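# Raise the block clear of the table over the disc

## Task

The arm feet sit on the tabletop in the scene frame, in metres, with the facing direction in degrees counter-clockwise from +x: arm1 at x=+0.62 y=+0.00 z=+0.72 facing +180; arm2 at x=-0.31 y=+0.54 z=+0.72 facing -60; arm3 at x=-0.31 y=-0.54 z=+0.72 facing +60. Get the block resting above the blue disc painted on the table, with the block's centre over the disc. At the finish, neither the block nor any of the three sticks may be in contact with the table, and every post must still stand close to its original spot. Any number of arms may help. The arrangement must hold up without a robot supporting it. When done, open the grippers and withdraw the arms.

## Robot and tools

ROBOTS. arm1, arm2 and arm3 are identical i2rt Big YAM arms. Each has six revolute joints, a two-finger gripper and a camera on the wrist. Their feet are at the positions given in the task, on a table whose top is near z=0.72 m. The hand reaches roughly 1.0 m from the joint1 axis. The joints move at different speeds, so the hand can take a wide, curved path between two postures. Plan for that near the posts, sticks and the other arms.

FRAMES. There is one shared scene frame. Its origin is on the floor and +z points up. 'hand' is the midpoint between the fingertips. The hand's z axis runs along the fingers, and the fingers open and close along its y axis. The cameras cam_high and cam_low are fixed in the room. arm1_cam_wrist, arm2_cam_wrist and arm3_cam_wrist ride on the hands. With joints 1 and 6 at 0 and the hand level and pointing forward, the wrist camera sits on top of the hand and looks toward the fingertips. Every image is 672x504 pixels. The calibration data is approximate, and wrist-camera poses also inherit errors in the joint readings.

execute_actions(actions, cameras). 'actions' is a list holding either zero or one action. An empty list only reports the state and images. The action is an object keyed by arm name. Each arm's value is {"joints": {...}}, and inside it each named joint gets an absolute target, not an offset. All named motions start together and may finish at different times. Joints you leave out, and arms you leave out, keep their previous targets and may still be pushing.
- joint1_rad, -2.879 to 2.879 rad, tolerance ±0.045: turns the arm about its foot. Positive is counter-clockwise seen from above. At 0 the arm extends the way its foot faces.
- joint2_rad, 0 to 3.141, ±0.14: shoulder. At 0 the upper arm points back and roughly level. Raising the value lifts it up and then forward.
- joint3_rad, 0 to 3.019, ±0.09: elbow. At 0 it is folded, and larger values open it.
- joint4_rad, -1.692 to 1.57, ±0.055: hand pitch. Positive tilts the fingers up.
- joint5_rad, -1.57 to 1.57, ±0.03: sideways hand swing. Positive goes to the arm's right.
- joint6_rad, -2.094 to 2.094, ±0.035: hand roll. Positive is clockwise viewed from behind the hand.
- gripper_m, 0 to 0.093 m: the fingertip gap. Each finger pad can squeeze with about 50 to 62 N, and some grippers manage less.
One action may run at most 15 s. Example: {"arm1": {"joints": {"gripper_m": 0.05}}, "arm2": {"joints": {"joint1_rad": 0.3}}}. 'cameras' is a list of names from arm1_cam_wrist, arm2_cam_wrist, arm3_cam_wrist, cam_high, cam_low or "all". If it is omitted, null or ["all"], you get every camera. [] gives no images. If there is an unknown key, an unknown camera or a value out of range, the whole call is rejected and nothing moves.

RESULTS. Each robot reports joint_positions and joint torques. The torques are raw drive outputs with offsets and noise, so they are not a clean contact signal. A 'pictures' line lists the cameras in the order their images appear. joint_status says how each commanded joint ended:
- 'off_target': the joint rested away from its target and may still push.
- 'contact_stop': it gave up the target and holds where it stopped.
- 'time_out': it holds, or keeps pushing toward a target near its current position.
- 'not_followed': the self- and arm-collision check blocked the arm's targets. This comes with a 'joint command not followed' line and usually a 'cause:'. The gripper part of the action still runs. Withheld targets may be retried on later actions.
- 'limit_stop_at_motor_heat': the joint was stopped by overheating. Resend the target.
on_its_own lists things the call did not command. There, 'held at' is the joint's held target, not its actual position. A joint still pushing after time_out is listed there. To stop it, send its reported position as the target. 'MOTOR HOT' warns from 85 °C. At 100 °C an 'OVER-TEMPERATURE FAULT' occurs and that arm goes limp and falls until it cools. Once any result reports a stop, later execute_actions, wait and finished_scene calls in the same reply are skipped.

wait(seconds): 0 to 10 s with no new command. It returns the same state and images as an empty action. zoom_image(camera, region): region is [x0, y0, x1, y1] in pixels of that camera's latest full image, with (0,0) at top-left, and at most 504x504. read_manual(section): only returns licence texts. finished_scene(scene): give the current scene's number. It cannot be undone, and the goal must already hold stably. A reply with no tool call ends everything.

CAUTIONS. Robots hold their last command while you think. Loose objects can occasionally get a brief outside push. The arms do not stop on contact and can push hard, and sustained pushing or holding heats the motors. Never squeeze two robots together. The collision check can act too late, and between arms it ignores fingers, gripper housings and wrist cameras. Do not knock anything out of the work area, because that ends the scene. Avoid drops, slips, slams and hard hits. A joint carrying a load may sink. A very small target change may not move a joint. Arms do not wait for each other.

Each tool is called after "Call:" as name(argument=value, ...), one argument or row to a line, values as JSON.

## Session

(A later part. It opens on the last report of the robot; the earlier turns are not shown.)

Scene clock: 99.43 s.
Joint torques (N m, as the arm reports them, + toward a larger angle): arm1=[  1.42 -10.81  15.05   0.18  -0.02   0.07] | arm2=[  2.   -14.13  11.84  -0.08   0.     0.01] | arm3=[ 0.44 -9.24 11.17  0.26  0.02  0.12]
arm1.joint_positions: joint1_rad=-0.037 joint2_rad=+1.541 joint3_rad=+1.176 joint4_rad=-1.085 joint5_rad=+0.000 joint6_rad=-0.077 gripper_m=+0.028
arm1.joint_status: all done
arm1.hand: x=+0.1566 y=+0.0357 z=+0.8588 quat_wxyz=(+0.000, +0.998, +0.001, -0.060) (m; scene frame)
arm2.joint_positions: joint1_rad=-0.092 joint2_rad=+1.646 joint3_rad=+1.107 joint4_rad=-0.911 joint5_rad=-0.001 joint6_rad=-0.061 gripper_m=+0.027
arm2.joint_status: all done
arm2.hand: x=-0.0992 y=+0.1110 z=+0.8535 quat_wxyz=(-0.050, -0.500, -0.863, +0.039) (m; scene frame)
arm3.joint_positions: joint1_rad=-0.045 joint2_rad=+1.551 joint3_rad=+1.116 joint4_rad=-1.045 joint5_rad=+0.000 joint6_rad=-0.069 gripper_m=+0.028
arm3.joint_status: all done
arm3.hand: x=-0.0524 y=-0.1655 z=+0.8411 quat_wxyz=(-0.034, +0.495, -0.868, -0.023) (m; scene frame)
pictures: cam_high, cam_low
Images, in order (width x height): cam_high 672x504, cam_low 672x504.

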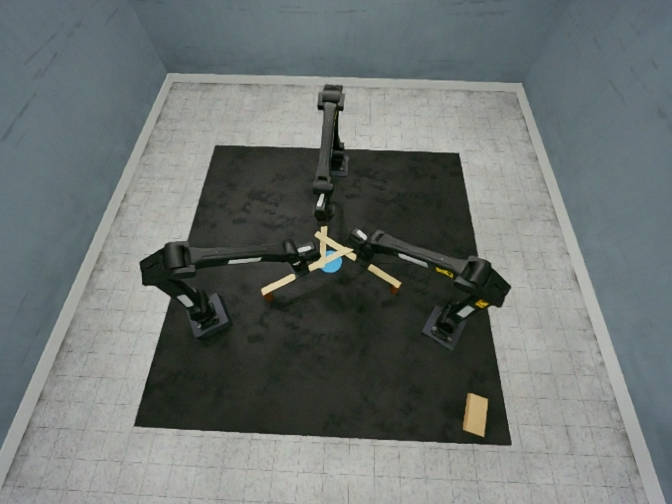

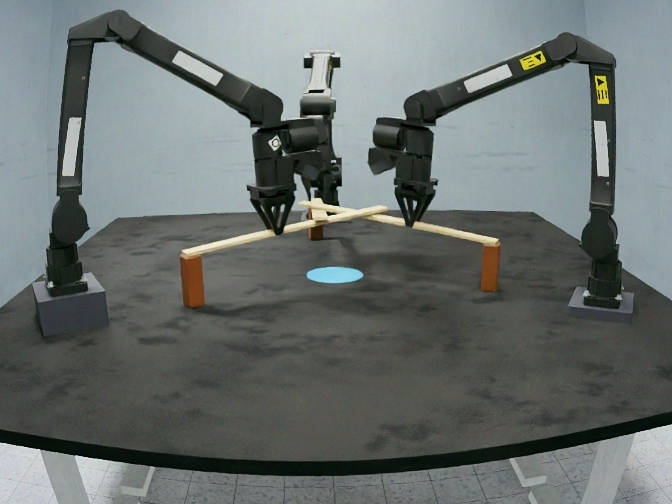

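Call:
execute_actions(
  actions=[
    {"arm1": {"joints": {"joint2_rad": 1.577}}, "arm2": {"joints": {"joint2_rad": 1.668}}, "arm3": {"joints": {"joint2_rad": 1.585}}},
  ],
  cameras=["cam_high", "cam_low"],
)

Call:
zoom_image(
  camera="cam_low",
  region=[280, 180, 400, 250],
)

Call:
zoom_image(
  camera="cam_low",
  region=[450, 215, 520, 265],
)

Call:
zoom_image(
  camera="cam_low",
  region=[165, 228, 235, 278],
)

Scene clock: 100.20 s.
Joint torques (N m, as the arm reports them, + toward a larger angle): arm1=[  1.45 -10.18  14.98   0.24  -0.01   0.07] | arm2=[  2.43 -13.19  12.03  -0.1   -0.06   0.04] | arm3=[ 0.3  -8.37 11.02  0.38 -0.01  0.12]
arm1.joint_positions: joint1_rad=-0.037 joint2_rad=+1.543 joint3_rad=+1.176 joint4_rad=-1.087 joint5_rad=+0.000 joint6_rad=-0.077 gripper_m=+0.028
arm1.joint_status: all done
arm1.hand: x=+0.1568 y=+0.0357 z=+0.8582 quat_wxyz=(+0.000, +0.998, +0.001, -0.059) (m; scene frame)
arm2.joint_positions: joint1_rad=-0.092 joint2_rad=+1.647 joint3_rad=+1.107 joint4_rad=-0.911 joint5_rad=-0.001 joint6_rad=-0.061 gripper_m=+0.027
arm2.joint_status: all done
arm2.hand: x=-0.0993 y=+0.1111 z=+0.8529 quat_wxyz=(-0.050, -0.500, -0.864, +0.038) (m; scene frame)
arm3.joint_positions: joint1_rad=-0.045 joint2_rad=+1.553 joint3_rad=+1.118 joint4_rad=-1.047 joint5_rad=+0.000 joint6_rad=-0.069 gripper_m=+0.028
arm3.joint_status: all done
arm3.hand: x=-0.0523 y=-0.1654 z=+0.8407 quat_wxyz=(-0.032, +0.495, -0.868, -0.022) (m; scene frame)
pictures: cam_high, cam_low
Images, in order (width x height): cam_high 672x504, cam_low 672x504.

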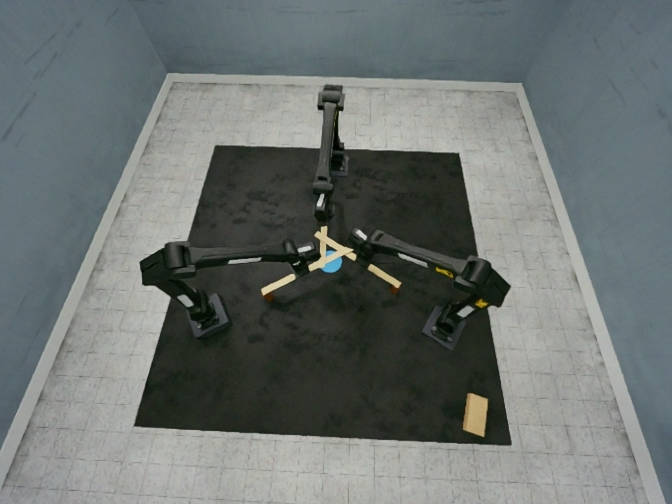

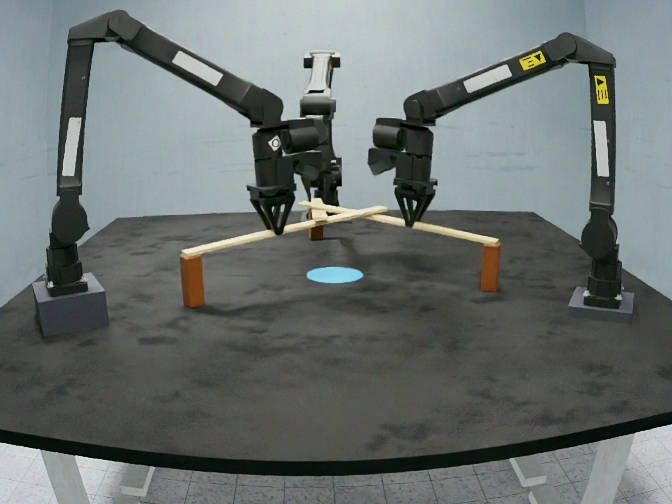

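Region (280, 180, 400, 250) of cam_low's 672x504 image, scaled by 4.200, with more detail than that image has; it fills the top 294 rows of this view, and the rest is white.

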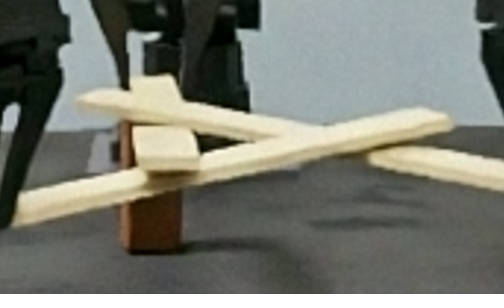

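Region (450, 215, 520, 265) of cam_low's 672x504 image, scaled by 7.200, with more detail than that image has; it fills the top 360 rows of this view, and the rest is white.

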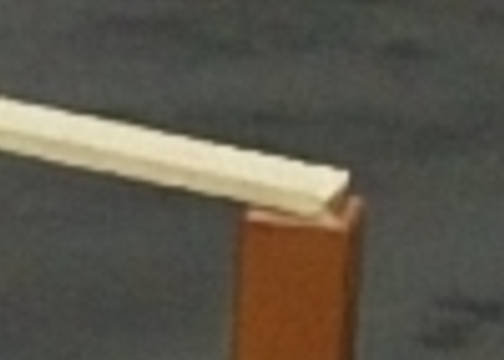

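Region (165, 228, 235, 278) of cam_low's 672x504 image, scaled by 7.200, with more detail than that image has; it fills the top 360 rows of this view, and the rest is white.

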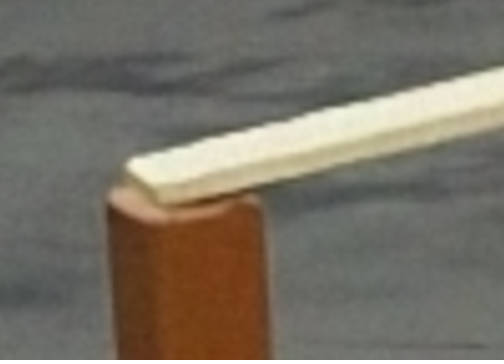

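Call:
execute_actions(
  actions=[
    {"arm1": {"joints": {"joint2_rad": 1.582, "joint3_rad": 1.227, "joint4_rad": -1.106}}, "arm2": {"joints": {"joint2_rad": 1.674, "joint3_rad": 1.154, "joint4_rad": -0.929}}, "arm3": {"joints": {"joint2_rad": 1.589, "joint3_rad": 1.176, "joint4_rad": -1.061}}},
  ],
  cameras=["cam_high", "cam_low"],
)

Call:
zoom_image(
  camera="cam_low",
  region=[280, 180, 400, 250],
)

Call:
zoom_image(
  camera="cam_low",
  region=[450, 215, 520, 265],
)

Call:
zoom_image(
  camera="cam_low",
  region=[165, 228, 235, 278],
)

Scene clock: 101.47 s.
Joint torques (N m, as the arm reports them, + toward a larger angle): arm1=[  1.36 -10.24  14.87   0.18  -0.02   0.07] | arm2=[  2.12 -12.95  11.83  -0.25  -0.04   0.03] | arm3=[ 0.27 -8.38 10.91  0.29  0.    0.12]
arm1.joint_positions: joint1_rad=-0.037 joint2_rad=+1.548 joint3_rad=+1.182 joint4_rad=-1.096 joint5_rad=+0.000 joint6_rad=-0.077 gripper_m=+0.028
arm1.joint_status: all done
arm1.hand: x=+0.1567 y=+0.0357 z=+0.8583 quat_wxyz=(+0.000, +0.998, +0.001, -0.055) (m; scene frame)
arm2.joint_positions: joint1_rad=-0.092 joint2_rad=+1.650 joint3_rad=+1.113 joint4_rad=-0.920 joint5_rad=-0.001 joint6_rad=-0.061 gripper_m=+0.027
arm2.joint_status: all done
arm2.hand: x=-0.0993 y=+0.1112 z=+0.8529 quat_wxyz=(-0.046, -0.501, -0.864, +0.036) (m; scene frame)
arm3.joint_positions: joint1_rad=-0.045 joint2_rad=+1.558 joint3_rad=+1.124 joint4_rad=-1.058 joint5_rad=+0.000 joint6_rad=-0.069 gripper_m=+0.028
arm3.joint_status: all done
arm3.hand: x=-0.0523 y=-0.1654 z=+0.8408 quat_wxyz=(-0.028, +0.495, -0.868, -0.020) (m; scene frame)
pictures: cam_high, cam_low
Images, in order (width x height): cam_high 672x504, cam_low 672x504.

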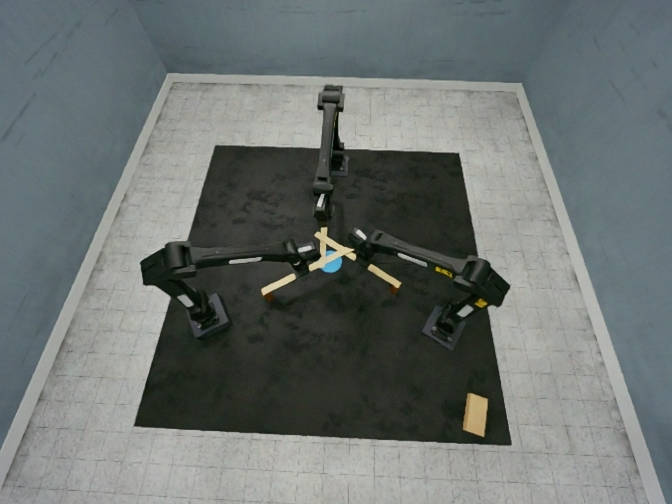

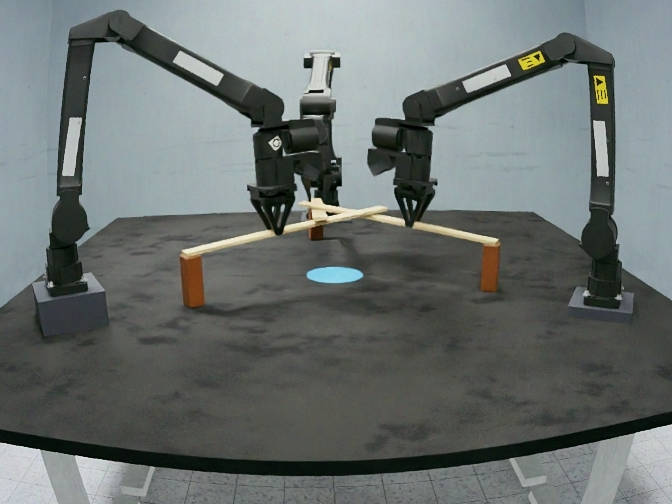

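Region (280, 180, 400, 250) of cam_low's 672x504 image, scaled by 4.200, with more detail than that image has; it fills the top 294 rows of this view, and the rest is white.

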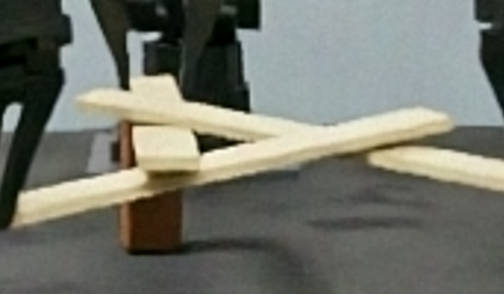

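Region (450, 215, 520, 265) of cam_low's 672x504 image, scaled by 7.200, with more detail than that image has; it fills the top 360 rows of this view, and the rest is white.

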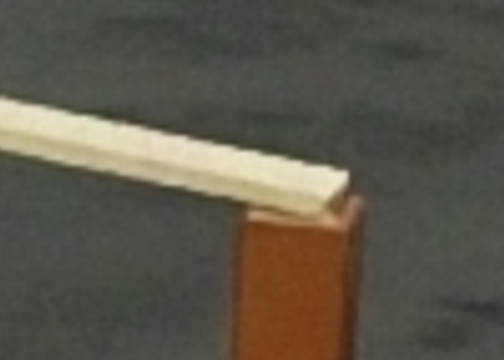

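Region (165, 228, 235, 278) of cam_low's 672x504 image, scaled by 7.200, with more detail than that image has; it fills the top 360 rows of this view, and the rest is white.

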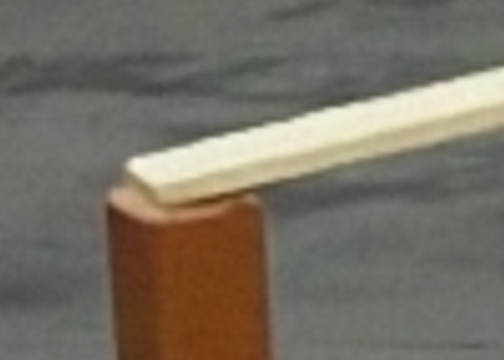

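Call:
execute_actions(
  actions=[
    {"arm1": {"joints": {"joint2_rad": 1.552, "gripper_m": 0.055}}, "arm2": {"joints": {"joint2_rad": 1.652, "gripper_m": 0.055}}, "arm3": {"joints": {"joint2_rad": 1.562, "gripper_m": 0.055}}},
  ],
)

Scene clock: 103.53 s.
Joint torques (N m, as the arm reports them, + toward a larger angle): arm1=[  1.44 -12.21  14.87   0.17  -0.02   0.07] | arm2=[  2.8  -15.28  11.9   -0.05  -0.03   0.05] | arm3=[  0.65 -10.5   10.83   0.25   0.01   0.11]
arm1.joint_positions: joint1_rad=-0.037 joint2_rad=+1.548 joint3_rad=+1.182 joint4_rad=-1.096 joint5_rad=+0.000 joint6_rad=-0.077 gripper_m=+0.055
arm1.joint_status: all done
arm1.hand: x=+0.1567 y=+0.0357 z=+0.8583 quat_wxyz=(+0.000, +0.998, +0.001, -0.055) (m; scene frame)
arm2.joint_positions: joint1_rad=-0.092 joint2_rad=+1.650 joint3_rad=+1.113 joint4_rad=-0.920 joint5_rad=-0.001 joint6_rad=-0.060 gripper_m=+0.055
arm2.joint_status: all done
arm2.hand: x=-0.0993 y=+0.1112 z=+0.8529 quat_wxyz=(-0.046, -0.501, -0.864, +0.036) (m; scene frame)
arm3.joint_positions: joint1_rad=-0.045 joint2_rad=+1.558 joint3_rad=+1.124 joint4_rad=-1.058 joint5_rad=+0.000 joint6_rad=-0.069 gripper_m=+0.055
arm3.joint_status: all done
arm3.hand: x=-0.0523 y=-0.1654 z=+0.8408 quat_wxyz=(-0.028, +0.495, -0.868, -0.020) (m; scene frame)
pictures: arm1_cam_wrist, arm2_cam_wrist, arm3_cam_wrist, cam_high, cam_low
camera_calibration (this result's frames):
arm1_cam_wrist: T_world_to_cam=[[0.00702172, 0.999974, -0.0014451, -0.0403086], [0.867883, -0.00537633, 0.496739, -0.554005], [0.496718, -0.00474214, -0.867899, 0.789895], [0, 0, 0, 1]] pos_world=[0.0887397, 0.0410749, 0.960686]
arm2_cam_wrist: T_world_to_cam=[[-0.869855, -0.492994, 0.0175596, -0.0451234], [-0.424866, 0.766786, 0.481173, -0.531288], [-0.25068, 0.41109, -0.87645, 0.799759], [0, 0, 0, 1]] pos_world=[-0.0644935, 0.0563654, 0.957382]
arm3_cam_wrist: T_world_to_cam=[[0.851591, -0.524202, -0.00224024, -0.0356813], [-0.447879, -0.729809, 0.516511, -0.575668], [-0.272391, -0.438853, -0.856277, 0.758071], [0, 0, 0, 1]] pos_world=[-0.020952, -0.10615, 0.946378]
Images, in order (width x height): arm1_cam_wrist 672x504, arm2_cam_wrist 672x504, arm3_cam_wrist 672x504, cam_high 672x504, cam_low 672x504.

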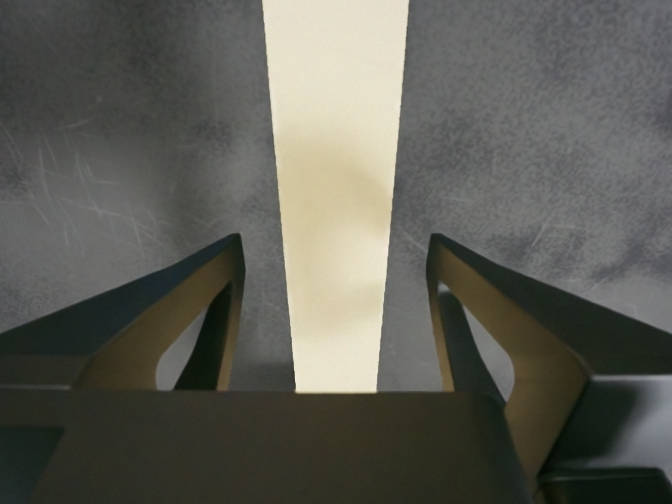

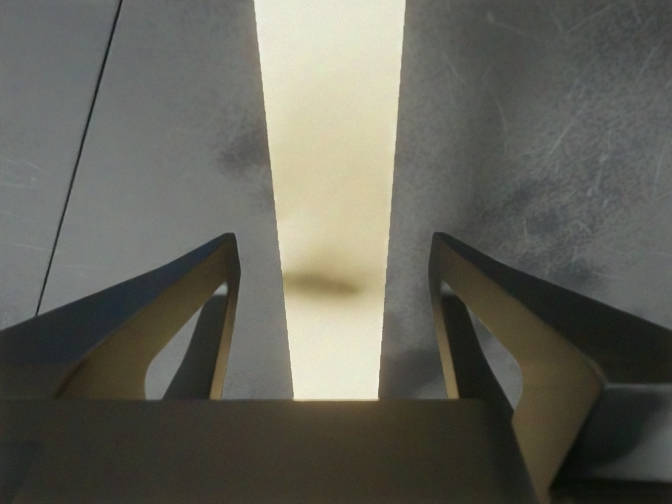

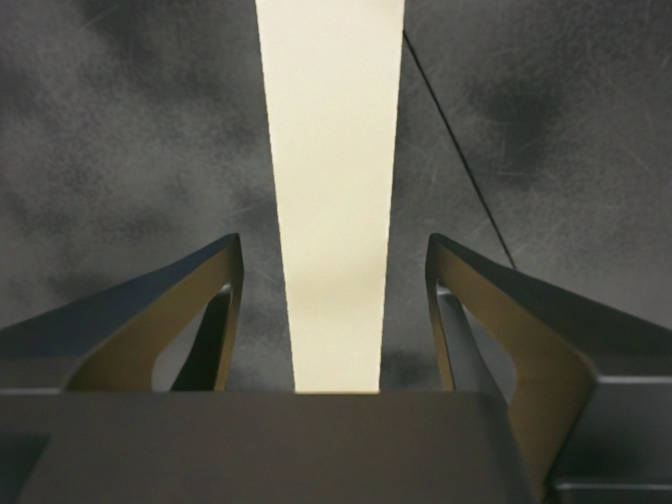

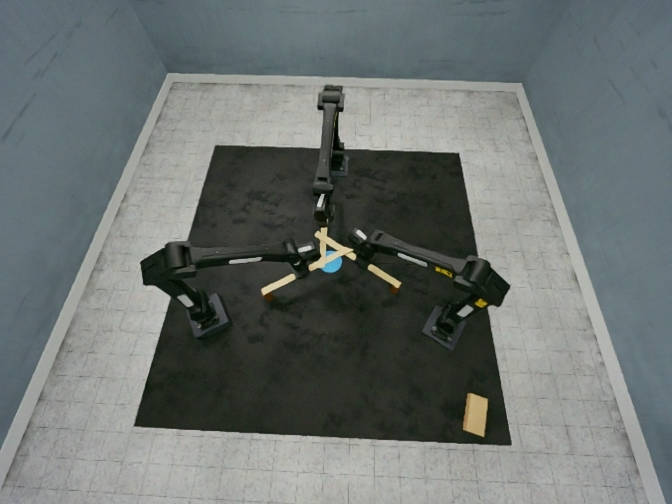

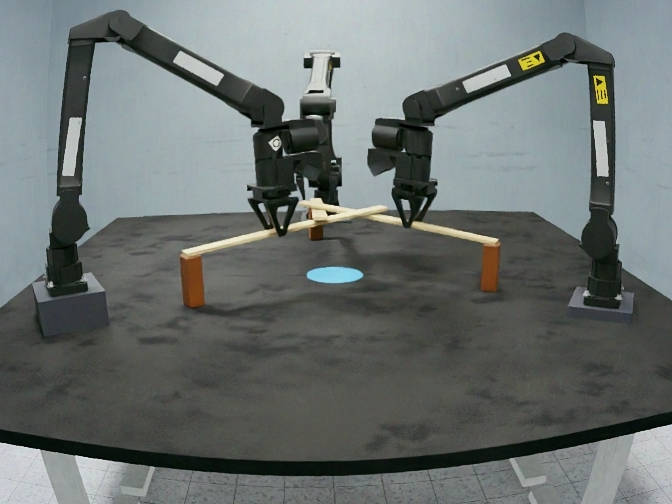

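Call:
execute_actions(
  actions=[
    {"arm1": {"joints": {"joint2_rad": 1.25}}, "arm2": {"joints": {"joint2_rad": 1.35}}, "arm3": {"joints": {"joint2_rad": 1.26}}},
  ],
  cameras=["cam_high", "cam_low"],
)

Scene clock: 106.17 s.
Joint torques (N m, as the arm reports them, + toward a larger angle): arm1=[ 1.37 -8.18 14.58  0.79 -0.02  0.07] | arm2=[  2.29 -11.39  12.3    0.39   0.     0.03] | arm3=[ 0.39 -6.17 11.1   0.8  -0.01  0.13]
arm1.joint_positions: joint1_rad=-0.037 joint2_rad=+1.237 joint3_rad=+1.200 joint4_rad=-1.096 joint5_rad=+0.000 joint6_rad=-0.077 gripper_m=+0.055
arm1.joint_status: all done
arm1.hand: x=+0.1733 y=+0.0357 z=+1.0019 quat_wxyz=(-0.012, +0.976, +0.001, -0.216) (m; scene frame)
arm2.joint_positions: joint1_rad=-0.092 joint2_rad=+1.341 joint3_rad=+1.127 joint4_rad=-0.920 joint5_rad=-0.001 joint6_rad=-0.060 gripper_m=+0.055
arm2.joint_status: all done
arm2.hand: x=-0.0967 y=+0.1093 z=+1.0008 quat_wxyz=(-0.180, -0.489, -0.844, +0.125) (m; scene frame)
arm3.joint_positions: joint1_rad=-0.045 joint2_rad=+1.244 joint3_rad=+1.137 joint4_rad=-1.058 joint5_rad=+0.000 joint6_rad=-0.069 gripper_m=+0.055
arm3.joint_status: all done
arm3.hand: x=-0.0555 y=-0.1730 z=+0.9804 quat_wxyz=(-0.174, +0.485, -0.852, -0.090) (m; scene frame)
pictures: cam_high, cam_low
Images, in order (width x height): cam_high 672x504, cam_low 672x504.

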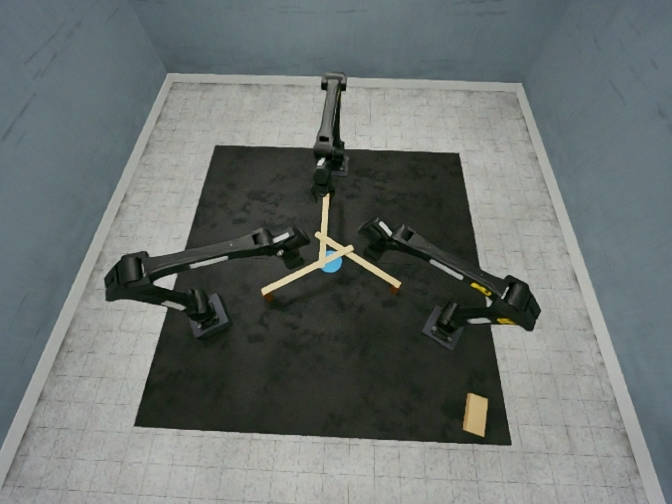

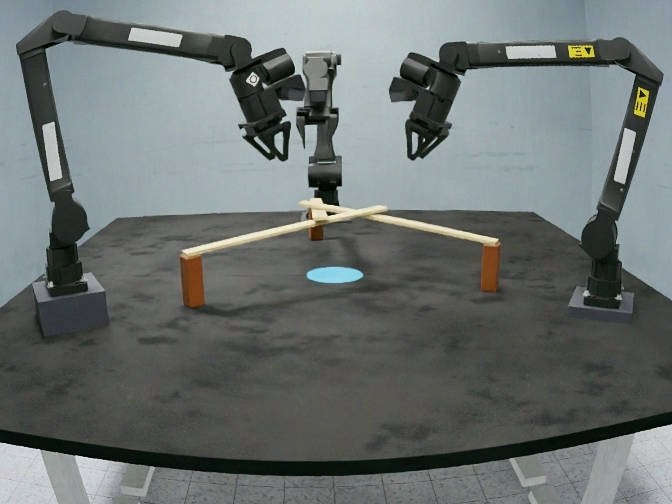

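Call:
execute_actions(
  actions=[
    {"arm1": {"joints": {"joint2_rad": 0.6, "joint3_rad": 0.95}}, "arm2": {"joints": {"joint2_rad": 0.7, "joint3_rad": 0.9}}, "arm3": {"joints": {"joint1_rad": 2.39, "joint2_rad": 1.335, "joint3_rad": 1.01, "joint4_rad": -1.26, "joint6_rad": 0.545, "gripper_m": 0.093}}},
  ],
  cameras=["arm3_cam_wrist", "cam_high", "cam_low"],
)

Scene clock: 108.97 s.
Joint torques (N m, as the arm reports them, + toward a larger angle): arm1=[ 1.32  0.05 10.69  1.37 -0.01  0.07] | arm2=[ 2.32 -2.06 11.07  1.01 -0.02  0.  ] | arm3=[-0.6  -8.21  8.12 -0.04  0.08  0.15]
arm1.joint_positions: joint1_rad=-0.037 joint2_rad=+0.594 joint3_rad=+0.962 joint4_rad=-1.096 joint5_rad=+0.000 joint6_rad=-0.077 gripper_m=+0.055
arm1.joint_status: all done
arm1.hand: x=+0.3349 y=+0.0246 z=+1.1008 quat_wxyz=(-0.027, +0.913, +0.000, -0.408) (m; scene frame)
arm2.joint_positions: joint1_rad=-0.092 joint2_rad=+0.693 joint3_rad=+0.895 joint4_rad=-0.922 joint5_rad=-0.001 joint6_rad=-0.060 gripper_m=+0.055
arm2.joint_status: all done
arm2.hand: x=-0.1606 y=+0.2413 z=+1.1284 quat_wxyz=(-0.343, -0.455, -0.788, +0.233) (m; scene frame)
arm3.joint_positions: joint1_rad=+2.393 joint2_rad=+1.346 joint3_rad=+0.997 joint4_rad=-1.252 joint5_rad=+0.000 joint6_rad=+0.531 gripper_m=+0.093
arm3.joint_status: all done
arm3.hand: x=-0.6508 y=-0.6290 z=+0.8855 quat_wxyz=(-0.003, +0.991, -0.133, +0.006) (m; scene frame)
pictures: arm3_cam_wrist, cam_high, cam_low
camera_calibration (this result's frames):
arm3_cam_wrist: T_world_to_cam=[[0.279754, 0.959961, 0.0145799, 0.777524], [0.777505, -0.235439, 0.583142, -0.155725], [0.563227, -0.1518, -0.812239, 1.11529], [0, 0, 0, 1]] pos_world=[-0.724601, -0.613755, 0.985358]
Images, in order (width x height): arm3_cam_wrist 672x504, cam_high 672x504, cam_low 672x504.

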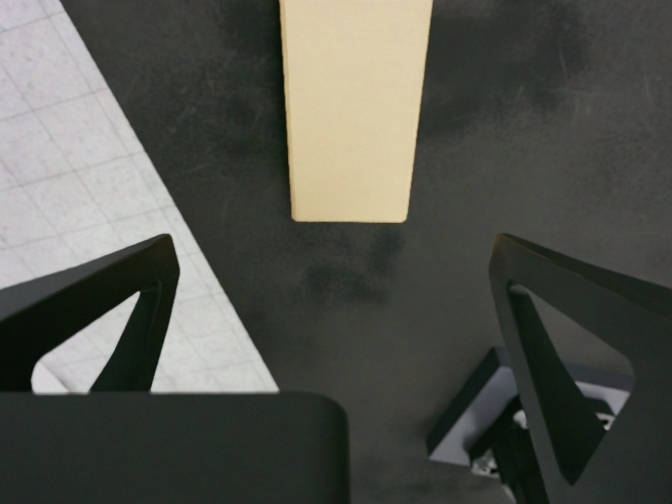

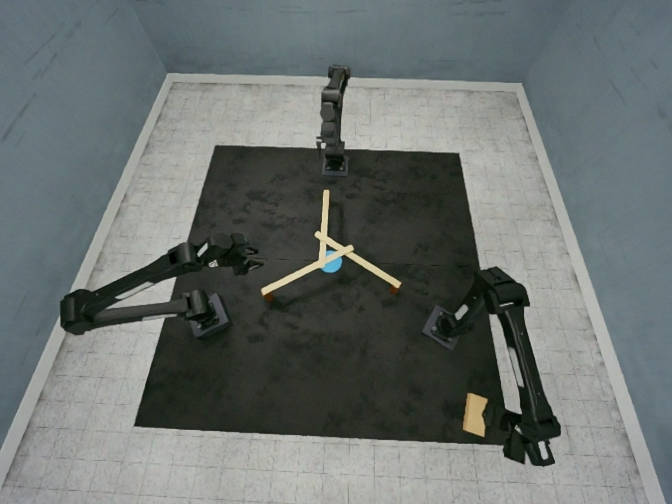

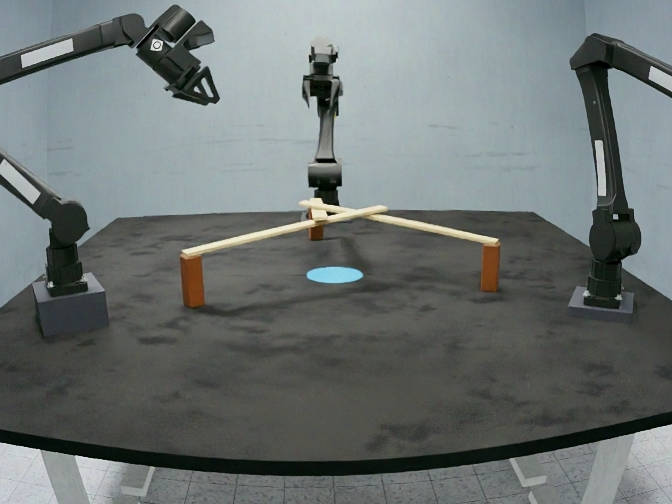

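Call:
execute_actions(
  actions=[
    {"arm3": {"joints": {"joint1_rad": 2.370, "joint2_rad": 1.452, "joint3_rad": 0.822, "joint4_rad": -0.926, "joint6_rad": 0.497}}},
  ],
  cameras=["arm3_cam_wrist", "cam_high"],
)

Scene clock: 112.07 s.
Joint torques (N m, as the arm reports them, + toward a larger angle): arm1=[ 1.3   0.12 10.65  1.37 -0.02  0.07] | arm2=[ 2.55 -1.87 11.16  1.17 -0.02  0.04] | arm3=[-1.04 -8.5   7.11  0.78  0.07 -0.18]
arm1.joint_positions: joint1_rad=-0.037 joint2_rad=+0.594 joint3_rad=+0.962 joint4_rad=-1.096 joint5_rad=+0.000 joint6_rad=-0.077 gripper_m=+0.055
arm1.joint_status: not commanded
arm1.hand: x=+0.3349 y=+0.0246 z=+1.1008 quat_wxyz=(-0.027, +0.913, +0.000, -0.408) (m; scene frame)
arm2.joint_positions: joint1_rad=-0.092 joint2_rad=+0.693 joint3_rad=+0.895 joint4_rad=-0.922 joint5_rad=-0.001 joint6_rad=-0.060 gripper_m=+0.055
arm2.joint_status: not commanded
arm2.hand: x=-0.1606 y=+0.2413 z=+1.1284 quat_wxyz=(-0.343, -0.455, -0.788, +0.233) (m; scene frame)
arm3.joint_positions: joint1_rad=+2.376 joint2_rad=+1.463 joint3_rad=+0.808 joint4_rad=-0.936 joint5_rad=+0.000 joint6_rad=+0.511 gripper_m=+0.093
arm3.joint_status: all done
arm3.hand: x=-0.6456 y=-0.6211 z=+0.7828 quat_wxyz=(-0.001, +0.991, -0.132, +0.002) (m; scene frame)
pictures: arm3_cam_wrist, cam_high
camera_calibration (this result's frames):
arm3_cam_wrist: T_world_to_cam=[[0.278015, 0.960532, 0.00929792, 0.773379], [0.783236, -0.232281, 0.576704, -0.0872693], [0.556102, -0.15305, -0.8169, 1.02839], [0, 0, 0, 1]] pos_world=[-0.71855, -0.605731, 0.883233]
Images, in order (width x height): arm3_cam_wrist 672x504, cam_high 672x504.

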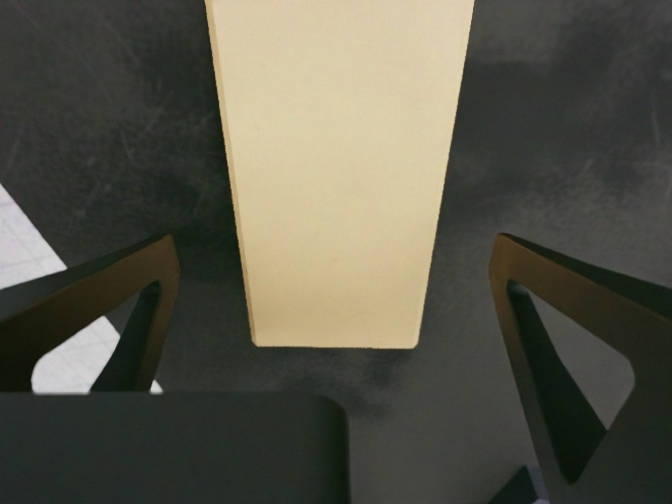

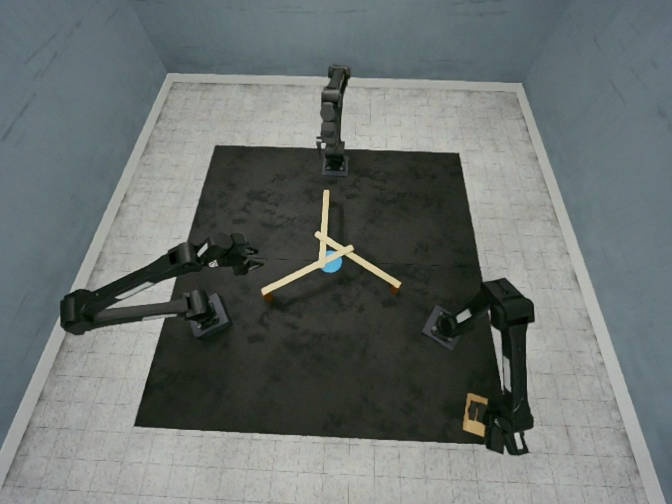

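Call:
execute_actions(
  actions=[
    {"arm3": {"joints": {"joint2_rad": 1.546, "joint3_rad": 0.769, "joint4_rad": -0.782}}},
  ],
  cameras=["arm3_cam_wrist", "cam_high"],
)

Scene clock: 113.93 s.
Joint torques (N m, as the arm reports them, + toward a larger angle): arm1=[ 1.28  0.11 10.67  1.36 -0.02  0.07] | arm2=[ 2.17 -1.73 11.27  1.07 -0.01  0.03] | arm3=[-1.1  -8.02  5.73  0.7   0.07 -0.17]
arm1.joint_positions: joint1_rad=-0.037 joint2_rad=+0.594 joint3_rad=+0.962 joint4_rad=-1.096 joint5_rad=+0.000 joint6_rad=-0.077 gripper_m=+0.055
arm1.joint_status: not commanded
arm1.hand: x=+0.3349 y=+0.0246 z=+1.1008 quat_wxyz=(-0.027, +0.913, +0.000, -0.408) (m; scene frame)
arm2.joint_positions: joint1_rad=-0.092 joint2_rad=+0.693 joint3_rad=+0.895 joint4_rad=-0.922 joint5_rad=-0.001 joint6_rad=-0.060 gripper_m=+0.055
arm2.joint_status: not commanded
arm2.hand: x=-0.1606 y=+0.2413 z=+1.1284 quat_wxyz=(-0.343, -0.455, -0.788, +0.233) (m; scene frame)
arm3.joint_positions: joint1_rad=+2.376 joint2_rad=+1.544 joint3_rad=+0.768 joint4_rad=-0.793 joint5_rad=+0.000 joint6_rad=+0.511 gripper_m=+0.093
arm3.joint_status: all done
arm3.hand: x=-0.6520 y=-0.6227 z=+0.7444 quat_wxyz=(+0.003, +0.991, -0.132, -0.009) (m; scene frame)
pictures: arm3_cam_wrist, cam_high
camera_calibration (this result's frames):
arm3_cam_wrist: T_world_to_cam=[[0.278065, 0.96056, -0.00186231, 0.785374], [0.795448, -0.22918, 0.561016, -0.0389321], [0.538463, -0.15748, -0.827803, 0.994256], [0, 0, 0, 1]] pos_world=[-0.722786, -0.606745, 0.846352]
Images, in order (width x height): arm3_cam_wrist 672x504, cam_high 672x504.

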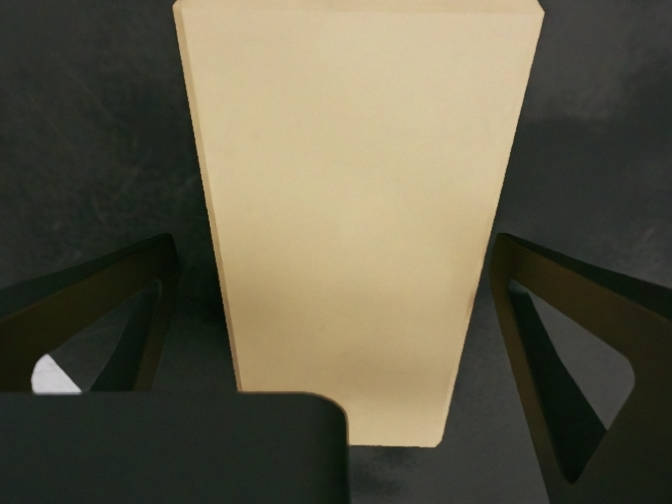

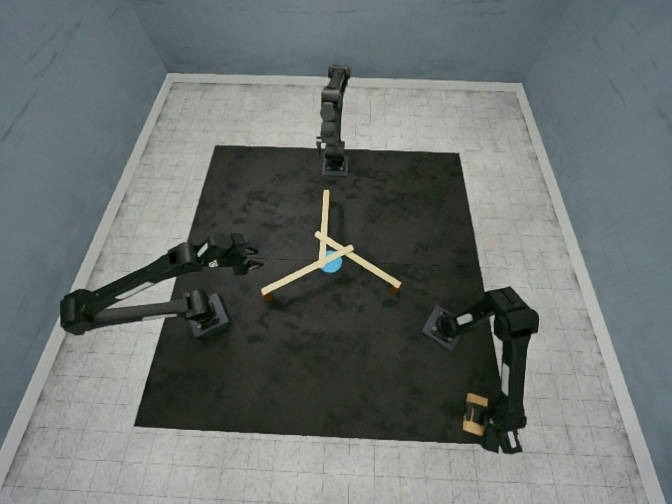

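Call:
execute_actions(
  actions=[
    {"arm3": {"joints": {"joint3_rad": 0.742}}},
  ],
  cameras=["arm3_cam_wrist"],
)

Scene clock: 114.93 s.
Joint torques (N m, as the arm reports them, + toward a larger angle): arm1=[ 1.28  0.17 10.67  1.38 -0.02  0.08] | arm2=[ 2.59 -1.92 10.95  1.08  0.    0.05] | arm3=[-1.2  -8.12  5.44  0.59  0.08 -0.17]
arm1.joint_positions: joint1_rad=-0.037 joint2_rad=+0.594 joint3_rad=+0.962 joint4_rad=-1.096 joint5_rad=+0.000 joint6_rad=-0.077 gripper_m=+0.055
arm1.joint_status: not commanded
arm1.hand: x=+0.3349 y=+0.0246 z=+1.1008 quat_wxyz=(-0.027, +0.913, +0.000, -0.408) (m; scene frame)
arm2.joint_positions: joint1_rad=-0.092 joint2_rad=+0.693 joint3_rad=+0.895 joint4_rad=-0.922 joint5_rad=-0.001 joint6_rad=-0.060 gripper_m=+0.055
arm2.joint_status: not commanded
arm2.hand: x=-0.1606 y=+0.2413 z=+1.1284 quat_wxyz=(-0.343, -0.455, -0.788, +0.233) (m; scene frame)
arm3.joint_positions: joint1_rad=+2.376 joint2_rad=+1.544 joint3_rad=+0.742 joint4_rad=-0.791 joint5_rad=+0.000 joint6_rad=+0.511 gripper_m=+0.093
arm3.joint_status: all done
arm3.hand: x=-0.6395 y=-0.6195 z=+0.7372 quat_wxyz=(-0.002, +0.991, -0.132, +0.003) (m; scene frame)
pictures: arm3_cam_wrist
camera_calibration (this result's frames):
arm3_cam_wrist: T_world_to_cam=[[0.277633, 0.960632, 0.0102581, 0.769661], [0.782255, -0.232253, 0.578044, -0.0670192], [0.557671, -0.15246, -0.815941, 0.988672], [0, 0, 0, 1]] pos_world=[-0.712611, -0.604194, 0.837543]
Images, in order (width x height): arm3_cam_wrist 672x504.

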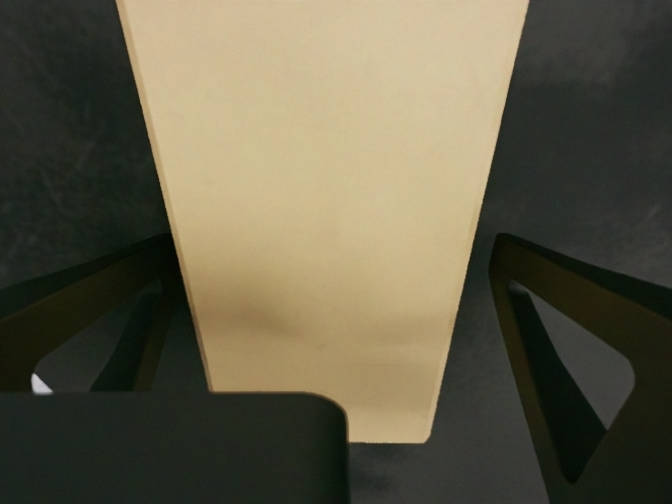

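Call:
execute_actions(
  actions=[
    {"arm3": {"joints": {"gripper_m": 0.055}}},
  ],
  cameras=["arm3_cam_wrist"],
)

Scene clock: 115.63 s.
Joint torques (N m, as the arm reports them, + toward a larger angle): arm1=[ 1.27  0.07 10.68  1.37 -0.02  0.07] | arm2=[ 2.4  -1.9  11.17  1.1  -0.02  0.05] | arm3=[-0.96 -7.8   5.42  0.63  0.1  -0.16]
arm1.joint_positions: joint1_rad=-0.037 joint2_rad=+0.594 joint3_rad=+0.962 joint4_rad=-1.096 joint5_rad=+0.000 joint6_rad=-0.077 gripper_m=+0.055
arm1.joint_status: not commanded
arm1.hand: x=+0.3349 y=+0.0246 z=+1.1008 quat_wxyz=(-0.027, +0.913, +0.000, -0.408) (m; scene frame)
arm2.joint_positions: joint1_rad=-0.092 joint2_rad=+0.693 joint3_rad=+0.895 joint4_rad=-0.922 joint5_rad=-0.001 joint6_rad=-0.060 gripper_m=+0.055
arm2.joint_status: not commanded
arm2.hand: x=-0.1606 y=+0.2413 z=+1.1284 quat_wxyz=(-0.343, -0.455, -0.788, +0.233) (m; scene frame)
arm3.joint_positions: joint1_rad=+2.375 joint2_rad=+1.544 joint3_rad=+0.742 joint4_rad=-0.789 joint5_rad=-0.001 joint6_rad=+0.510 gripper_m=+0.070
arm3.joint_status: gripper_m off_target (ended at +0.070, target +0.055)
arm3.hand: x=-0.6397 y=-0.6196 z=+0.7372 quat_wxyz=(-0.001, +0.991, -0.131, +0.002) (m; scene frame)
pictures: arm3_cam_wrist
camera_calibration (this result's frames):
arm3_cam_wrist: T_world_to_cam=[[0.277278, 0.960747, 0.00901369, 0.770566], [0.782875, -0.231362, 0.577563, -0.0655176], [0.556977, -0.153089, -0.816297, 0.988241], [0, 0, 0, 1]] pos_world=[-0.712797, -0.604189, 0.837592]
Images, in order (width x height): arm3_cam_wrist 672x504.

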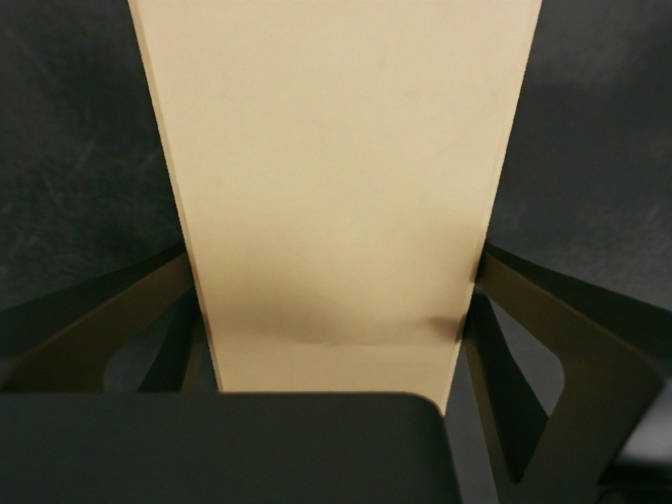

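Call:
execute_actions(
  actions=[
    {"arm2": {"joints": {"joint2_rad": 0.3, "joint3_rad": 0.6, "joint4_rad": -1.2}}, "arm3": {"joints": {"joint2_rad": 1.38, "joint3_rad": 1.36, "joint4_rad": -1.1}}},
  ],
  cameras=["arm3_cam_wrist", "cam_high"],
)

Call:
execute_actions(
  actions=[
    {"arm3": {"joints": {"joint1_rad": 0.036, "joint2_rad": 1.94, "joint3_rad": 1.965, "joint4_rad": -1.527, "joint6_rad": 0.0}}},
  ],
  cameras=["arm3_cam_wrist", "cam_high", "cam_low"],
)

Scene clock: 120.43 s.
Joint torques (N m, as the arm reports them, + toward a larger angle): arm1=[ 1.32  0.17 10.66  1.35 -0.02  0.08] | arm2=[ 2.52  2.58 10.48  0.67 -0.05  0.02] | arm3=[ -0.65 -11.12  12.85   0.88   0.09  -0.17]
arm1.joint_positions: joint1_rad=-0.037 joint2_rad=+0.594 joint3_rad=+0.962 joint4_rad=-1.096 joint5_rad=+0.000 joint6_rad=-0.077 gripper_m=+0.055
arm1.joint_status: not commanded
arm1.hand: x=+0.3349 y=+0.0246 z=+1.1008 quat_wxyz=(-0.027, +0.913, +0.000, -0.408) (m; scene frame)
arm2.joint_positions: joint1_rad=-0.092 joint2_rad=+0.300 joint3_rad=+0.597 joint4_rad=-1.190 joint5_rad=-0.001 joint6_rad=-0.060 gripper_m=+0.055
arm2.joint_status: all done
arm2.hand: x=-0.2205 y=+0.3600 z=+1.0162 quat_wxyz=(-0.276, -0.472, -0.816, +0.189) (m; scene frame)
arm3.joint_positions: joint1_rad=+2.375 joint2_rad=+1.403 joint3_rad=+1.297 joint4_rad=-1.099 joint5_rad=-0.001 joint6_rad=+0.510 gripper_m=+0.070
arm3.joint_status: all done
arm3.hand: x=-0.7846 y=-0.6564 z=+0.9944 quat_wxyz=(+0.070, +0.973, -0.129, -0.176) (m; scene frame)
pictures: arm3_cam_wrist, cam_high
camera_calibration (this result's frames):
arm3_cam_wrist: T_world_to_cam=[[0.244005, 0.952647, -0.181453, 1.00179], [0.943922, -0.190391, 0.269744, 0.350194], [0.222424, -0.237097, -0.945681, 1.08428], [0, 0, 0, 1]] pos_world=[-0.816167, -0.630598, 1.1127]
Images, in order (width x height): arm3_cam_wrist 672x504, cam_high 672x504.

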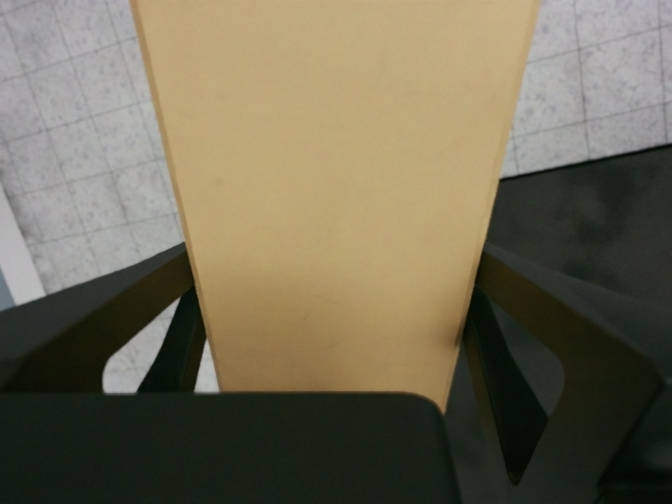

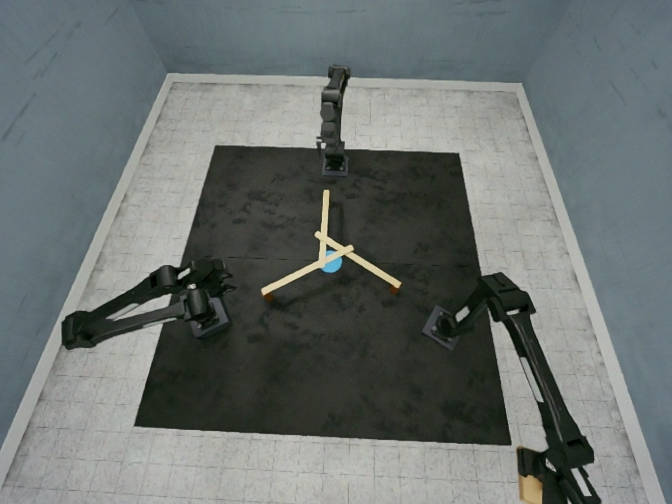

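Scene clock: 122.97 s.
Joint torques (N m, as the arm reports them, + toward a larger angle): arm1=[ 1.29  0.12 10.67  1.36 -0.02  0.07] | arm2=[ 2.53  2.07 10.6   0.65 -0.04  0.02] | arm3=[ -0.58 -22.63  11.53  -0.01  -0.06  -0.16]
arm1.joint_positions: joint1_rad=-0.037 joint2_rad=+0.594 joint3_rad=+0.962 joint4_rad=-1.096 joint5_rad=+0.000 joint6_rad=-0.077 gripper_m=+0.055
arm1.joint_status: not commanded
arm1.hand: x=+0.3349 y=+0.0246 z=+1.1008 quat_wxyz=(-0.027, +0.913, +0.000, -0.408) (m; scene frame)
arm2.joint_positions: joint1_rad=-0.092 joint2_rad=+0.300 joint3_rad=+0.597 joint4_rad=-1.190 joint5_rad=-0.001 joint6_rad=-0.060 gripper_m=+0.055
arm2.joint_status: not commanded
arm2.hand: x=-0.2205 y=+0.3600 z=+1.0162 quat_wxyz=(-0.276, -0.472, -0.816, +0.189) (m; scene frame)
arm3.joint_positions: joint1_rad=+0.037 joint2_rad=+2.003 joint3_rad=+1.911 joint4_rad=-1.518 joint5_rad=+0.002 joint6_rad=+0.014 gripper_m=+0.070
arm3.joint_status: all done
arm3.hand: x=-0.0018 y=-0.0054 z=+0.9003 quat_wxyz=(+0.024, +0.495, -0.868, +0.008) (m; scene frame)
pictures: arm3_cam_wrist, cam_high, cam_low
camera_calibration (this result's frames):
arm3_cam_wrist: T_world_to_cam=[[0.851499, -0.524349, -0.00278152, 0.00581122], [-0.412264, -0.67274, 0.614377, -0.554737], [-0.32402, -0.521995, -0.789008, 0.831933], [0, 0, 0, 1]] pos_world=[0.0359165, 0.064118, 0.997236]
Images, in order (width x height): arm3_cam_wrist 672x504, cam_high 672x504, cam_low 672x504.

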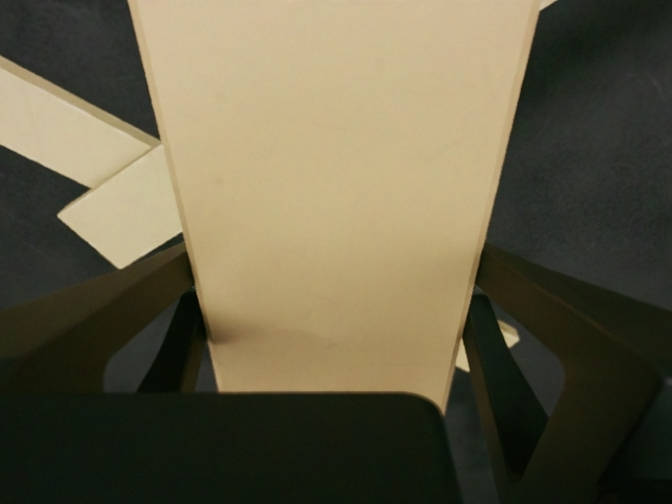

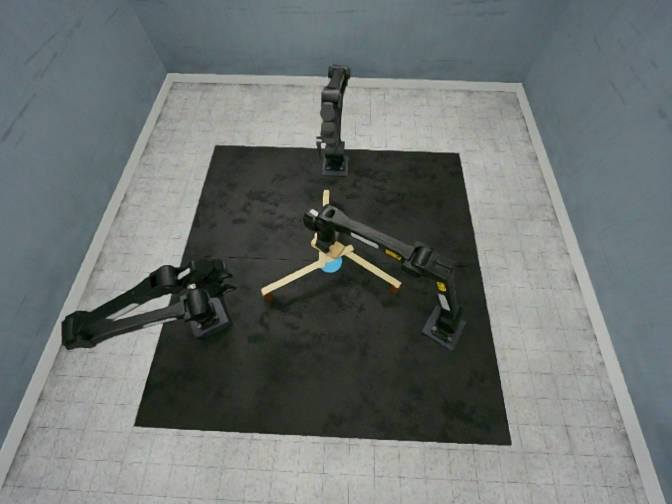

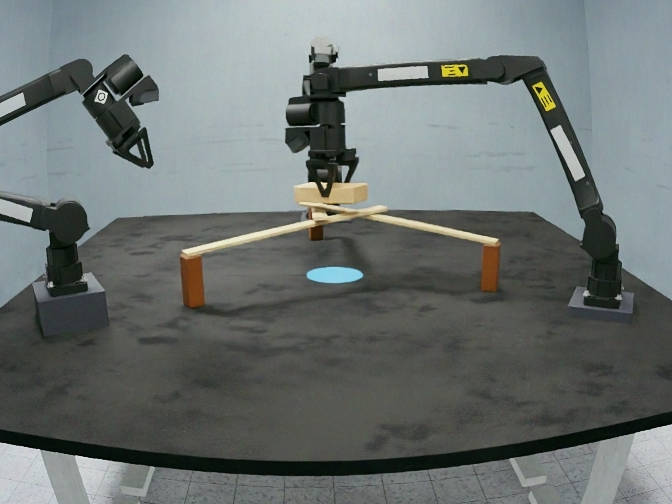

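Call:
zoom_image(
  camera="cam_low",
  region=[270, 150, 410, 290],
)

Call:
zoom_image(
  camera="cam_high",
  region=[280, 190, 380, 290],
)

Region (270, 150, 410, 290) of cam_low's 672x504 image, scaled by 3.600, with more detail than that image has.

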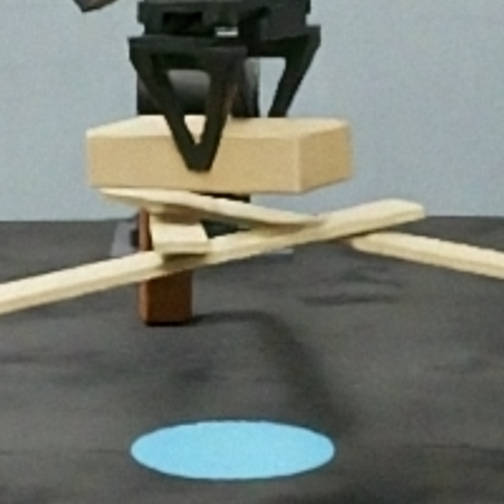

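Region (280, 190, 380, 290) of cam_high's 672x504 image, scaled by 5.040, with more detail than that image has.

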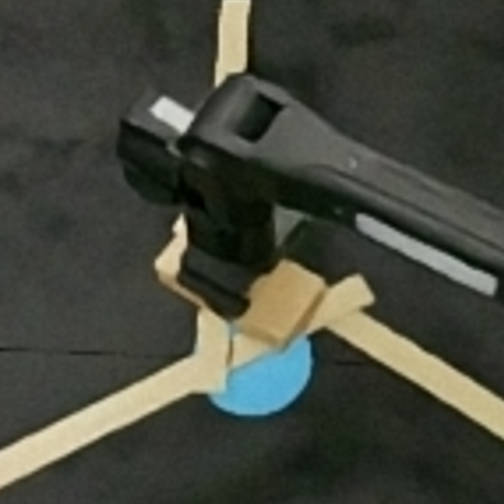

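Call:
execute_actions(
  actions=[
    {"arm3": {"joints": {"joint2_rad": 1.885, "joint4_rad": -1.400, "joint5_rad": 0.05}}},
  ],
  cameras=["cam_low"],
)

Scene clock: 127.23 s.
Joint torques (N m, as the arm reports them, + toward a larger angle): arm1=[ 1.37  0.15 10.67  1.37 -0.02  0.07] | arm2=[ 2.44  2.65 10.58  0.78 -0.03  0.  ] | arm3=[ -0.22 -20.99  11.83   1.14   0.19  -0.15]
arm1.joint_positions: joint1_rad=-0.037 joint2_rad=+0.594 joint3_rad=+0.962 joint4_rad=-1.096 joint5_rad=+0.000 joint6_rad=-0.077 gripper_m=+0.055
arm1.joint_status: not commanded
arm1.hand: x=+0.3349 y=+0.0246 z=+1.1008 quat_wxyz=(-0.027, +0.913, +0.000, -0.408) (m; scene frame)
arm2.joint_positions: joint1_rad=-0.092 joint2_rad=+0.300 joint3_rad=+0.597 joint4_rad=-1.190 joint5_rad=-0.001 joint6_rad=-0.060 gripper_m=+0.055
arm2.joint_status: not commanded
arm2.hand: x=-0.2205 y=+0.3600 z=+1.0162 quat_wxyz=(-0.276, -0.472, -0.816, +0.189) (m; scene frame)
arm3.joint_positions: joint1_rad=+0.037 joint2_rad=+1.936 joint3_rad=+1.911 joint4_rad=-1.414 joint5_rad=+0.047 joint6_rad=+0.014 gripper_m=+0.070
arm3.joint_status: all done
arm3.hand: x=+0.0163 y=+0.0098 z=+0.9420 quat_wxyz=(-0.061, +0.493, -0.868, -0.016) (m; scene frame)
pictures: cam_low
Images, in order (width x height): cam_low 672x504.

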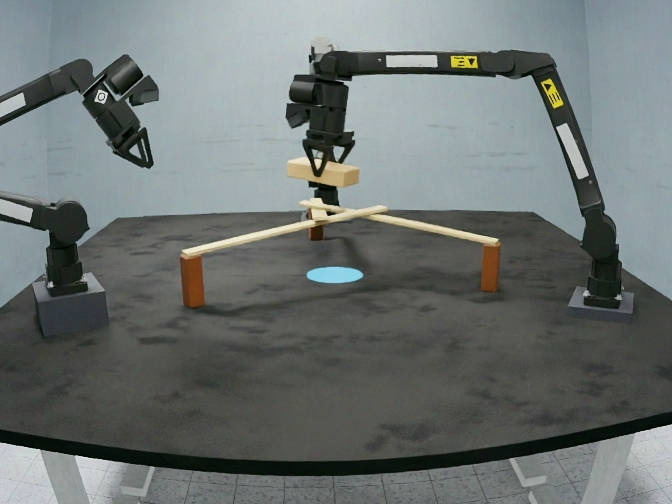

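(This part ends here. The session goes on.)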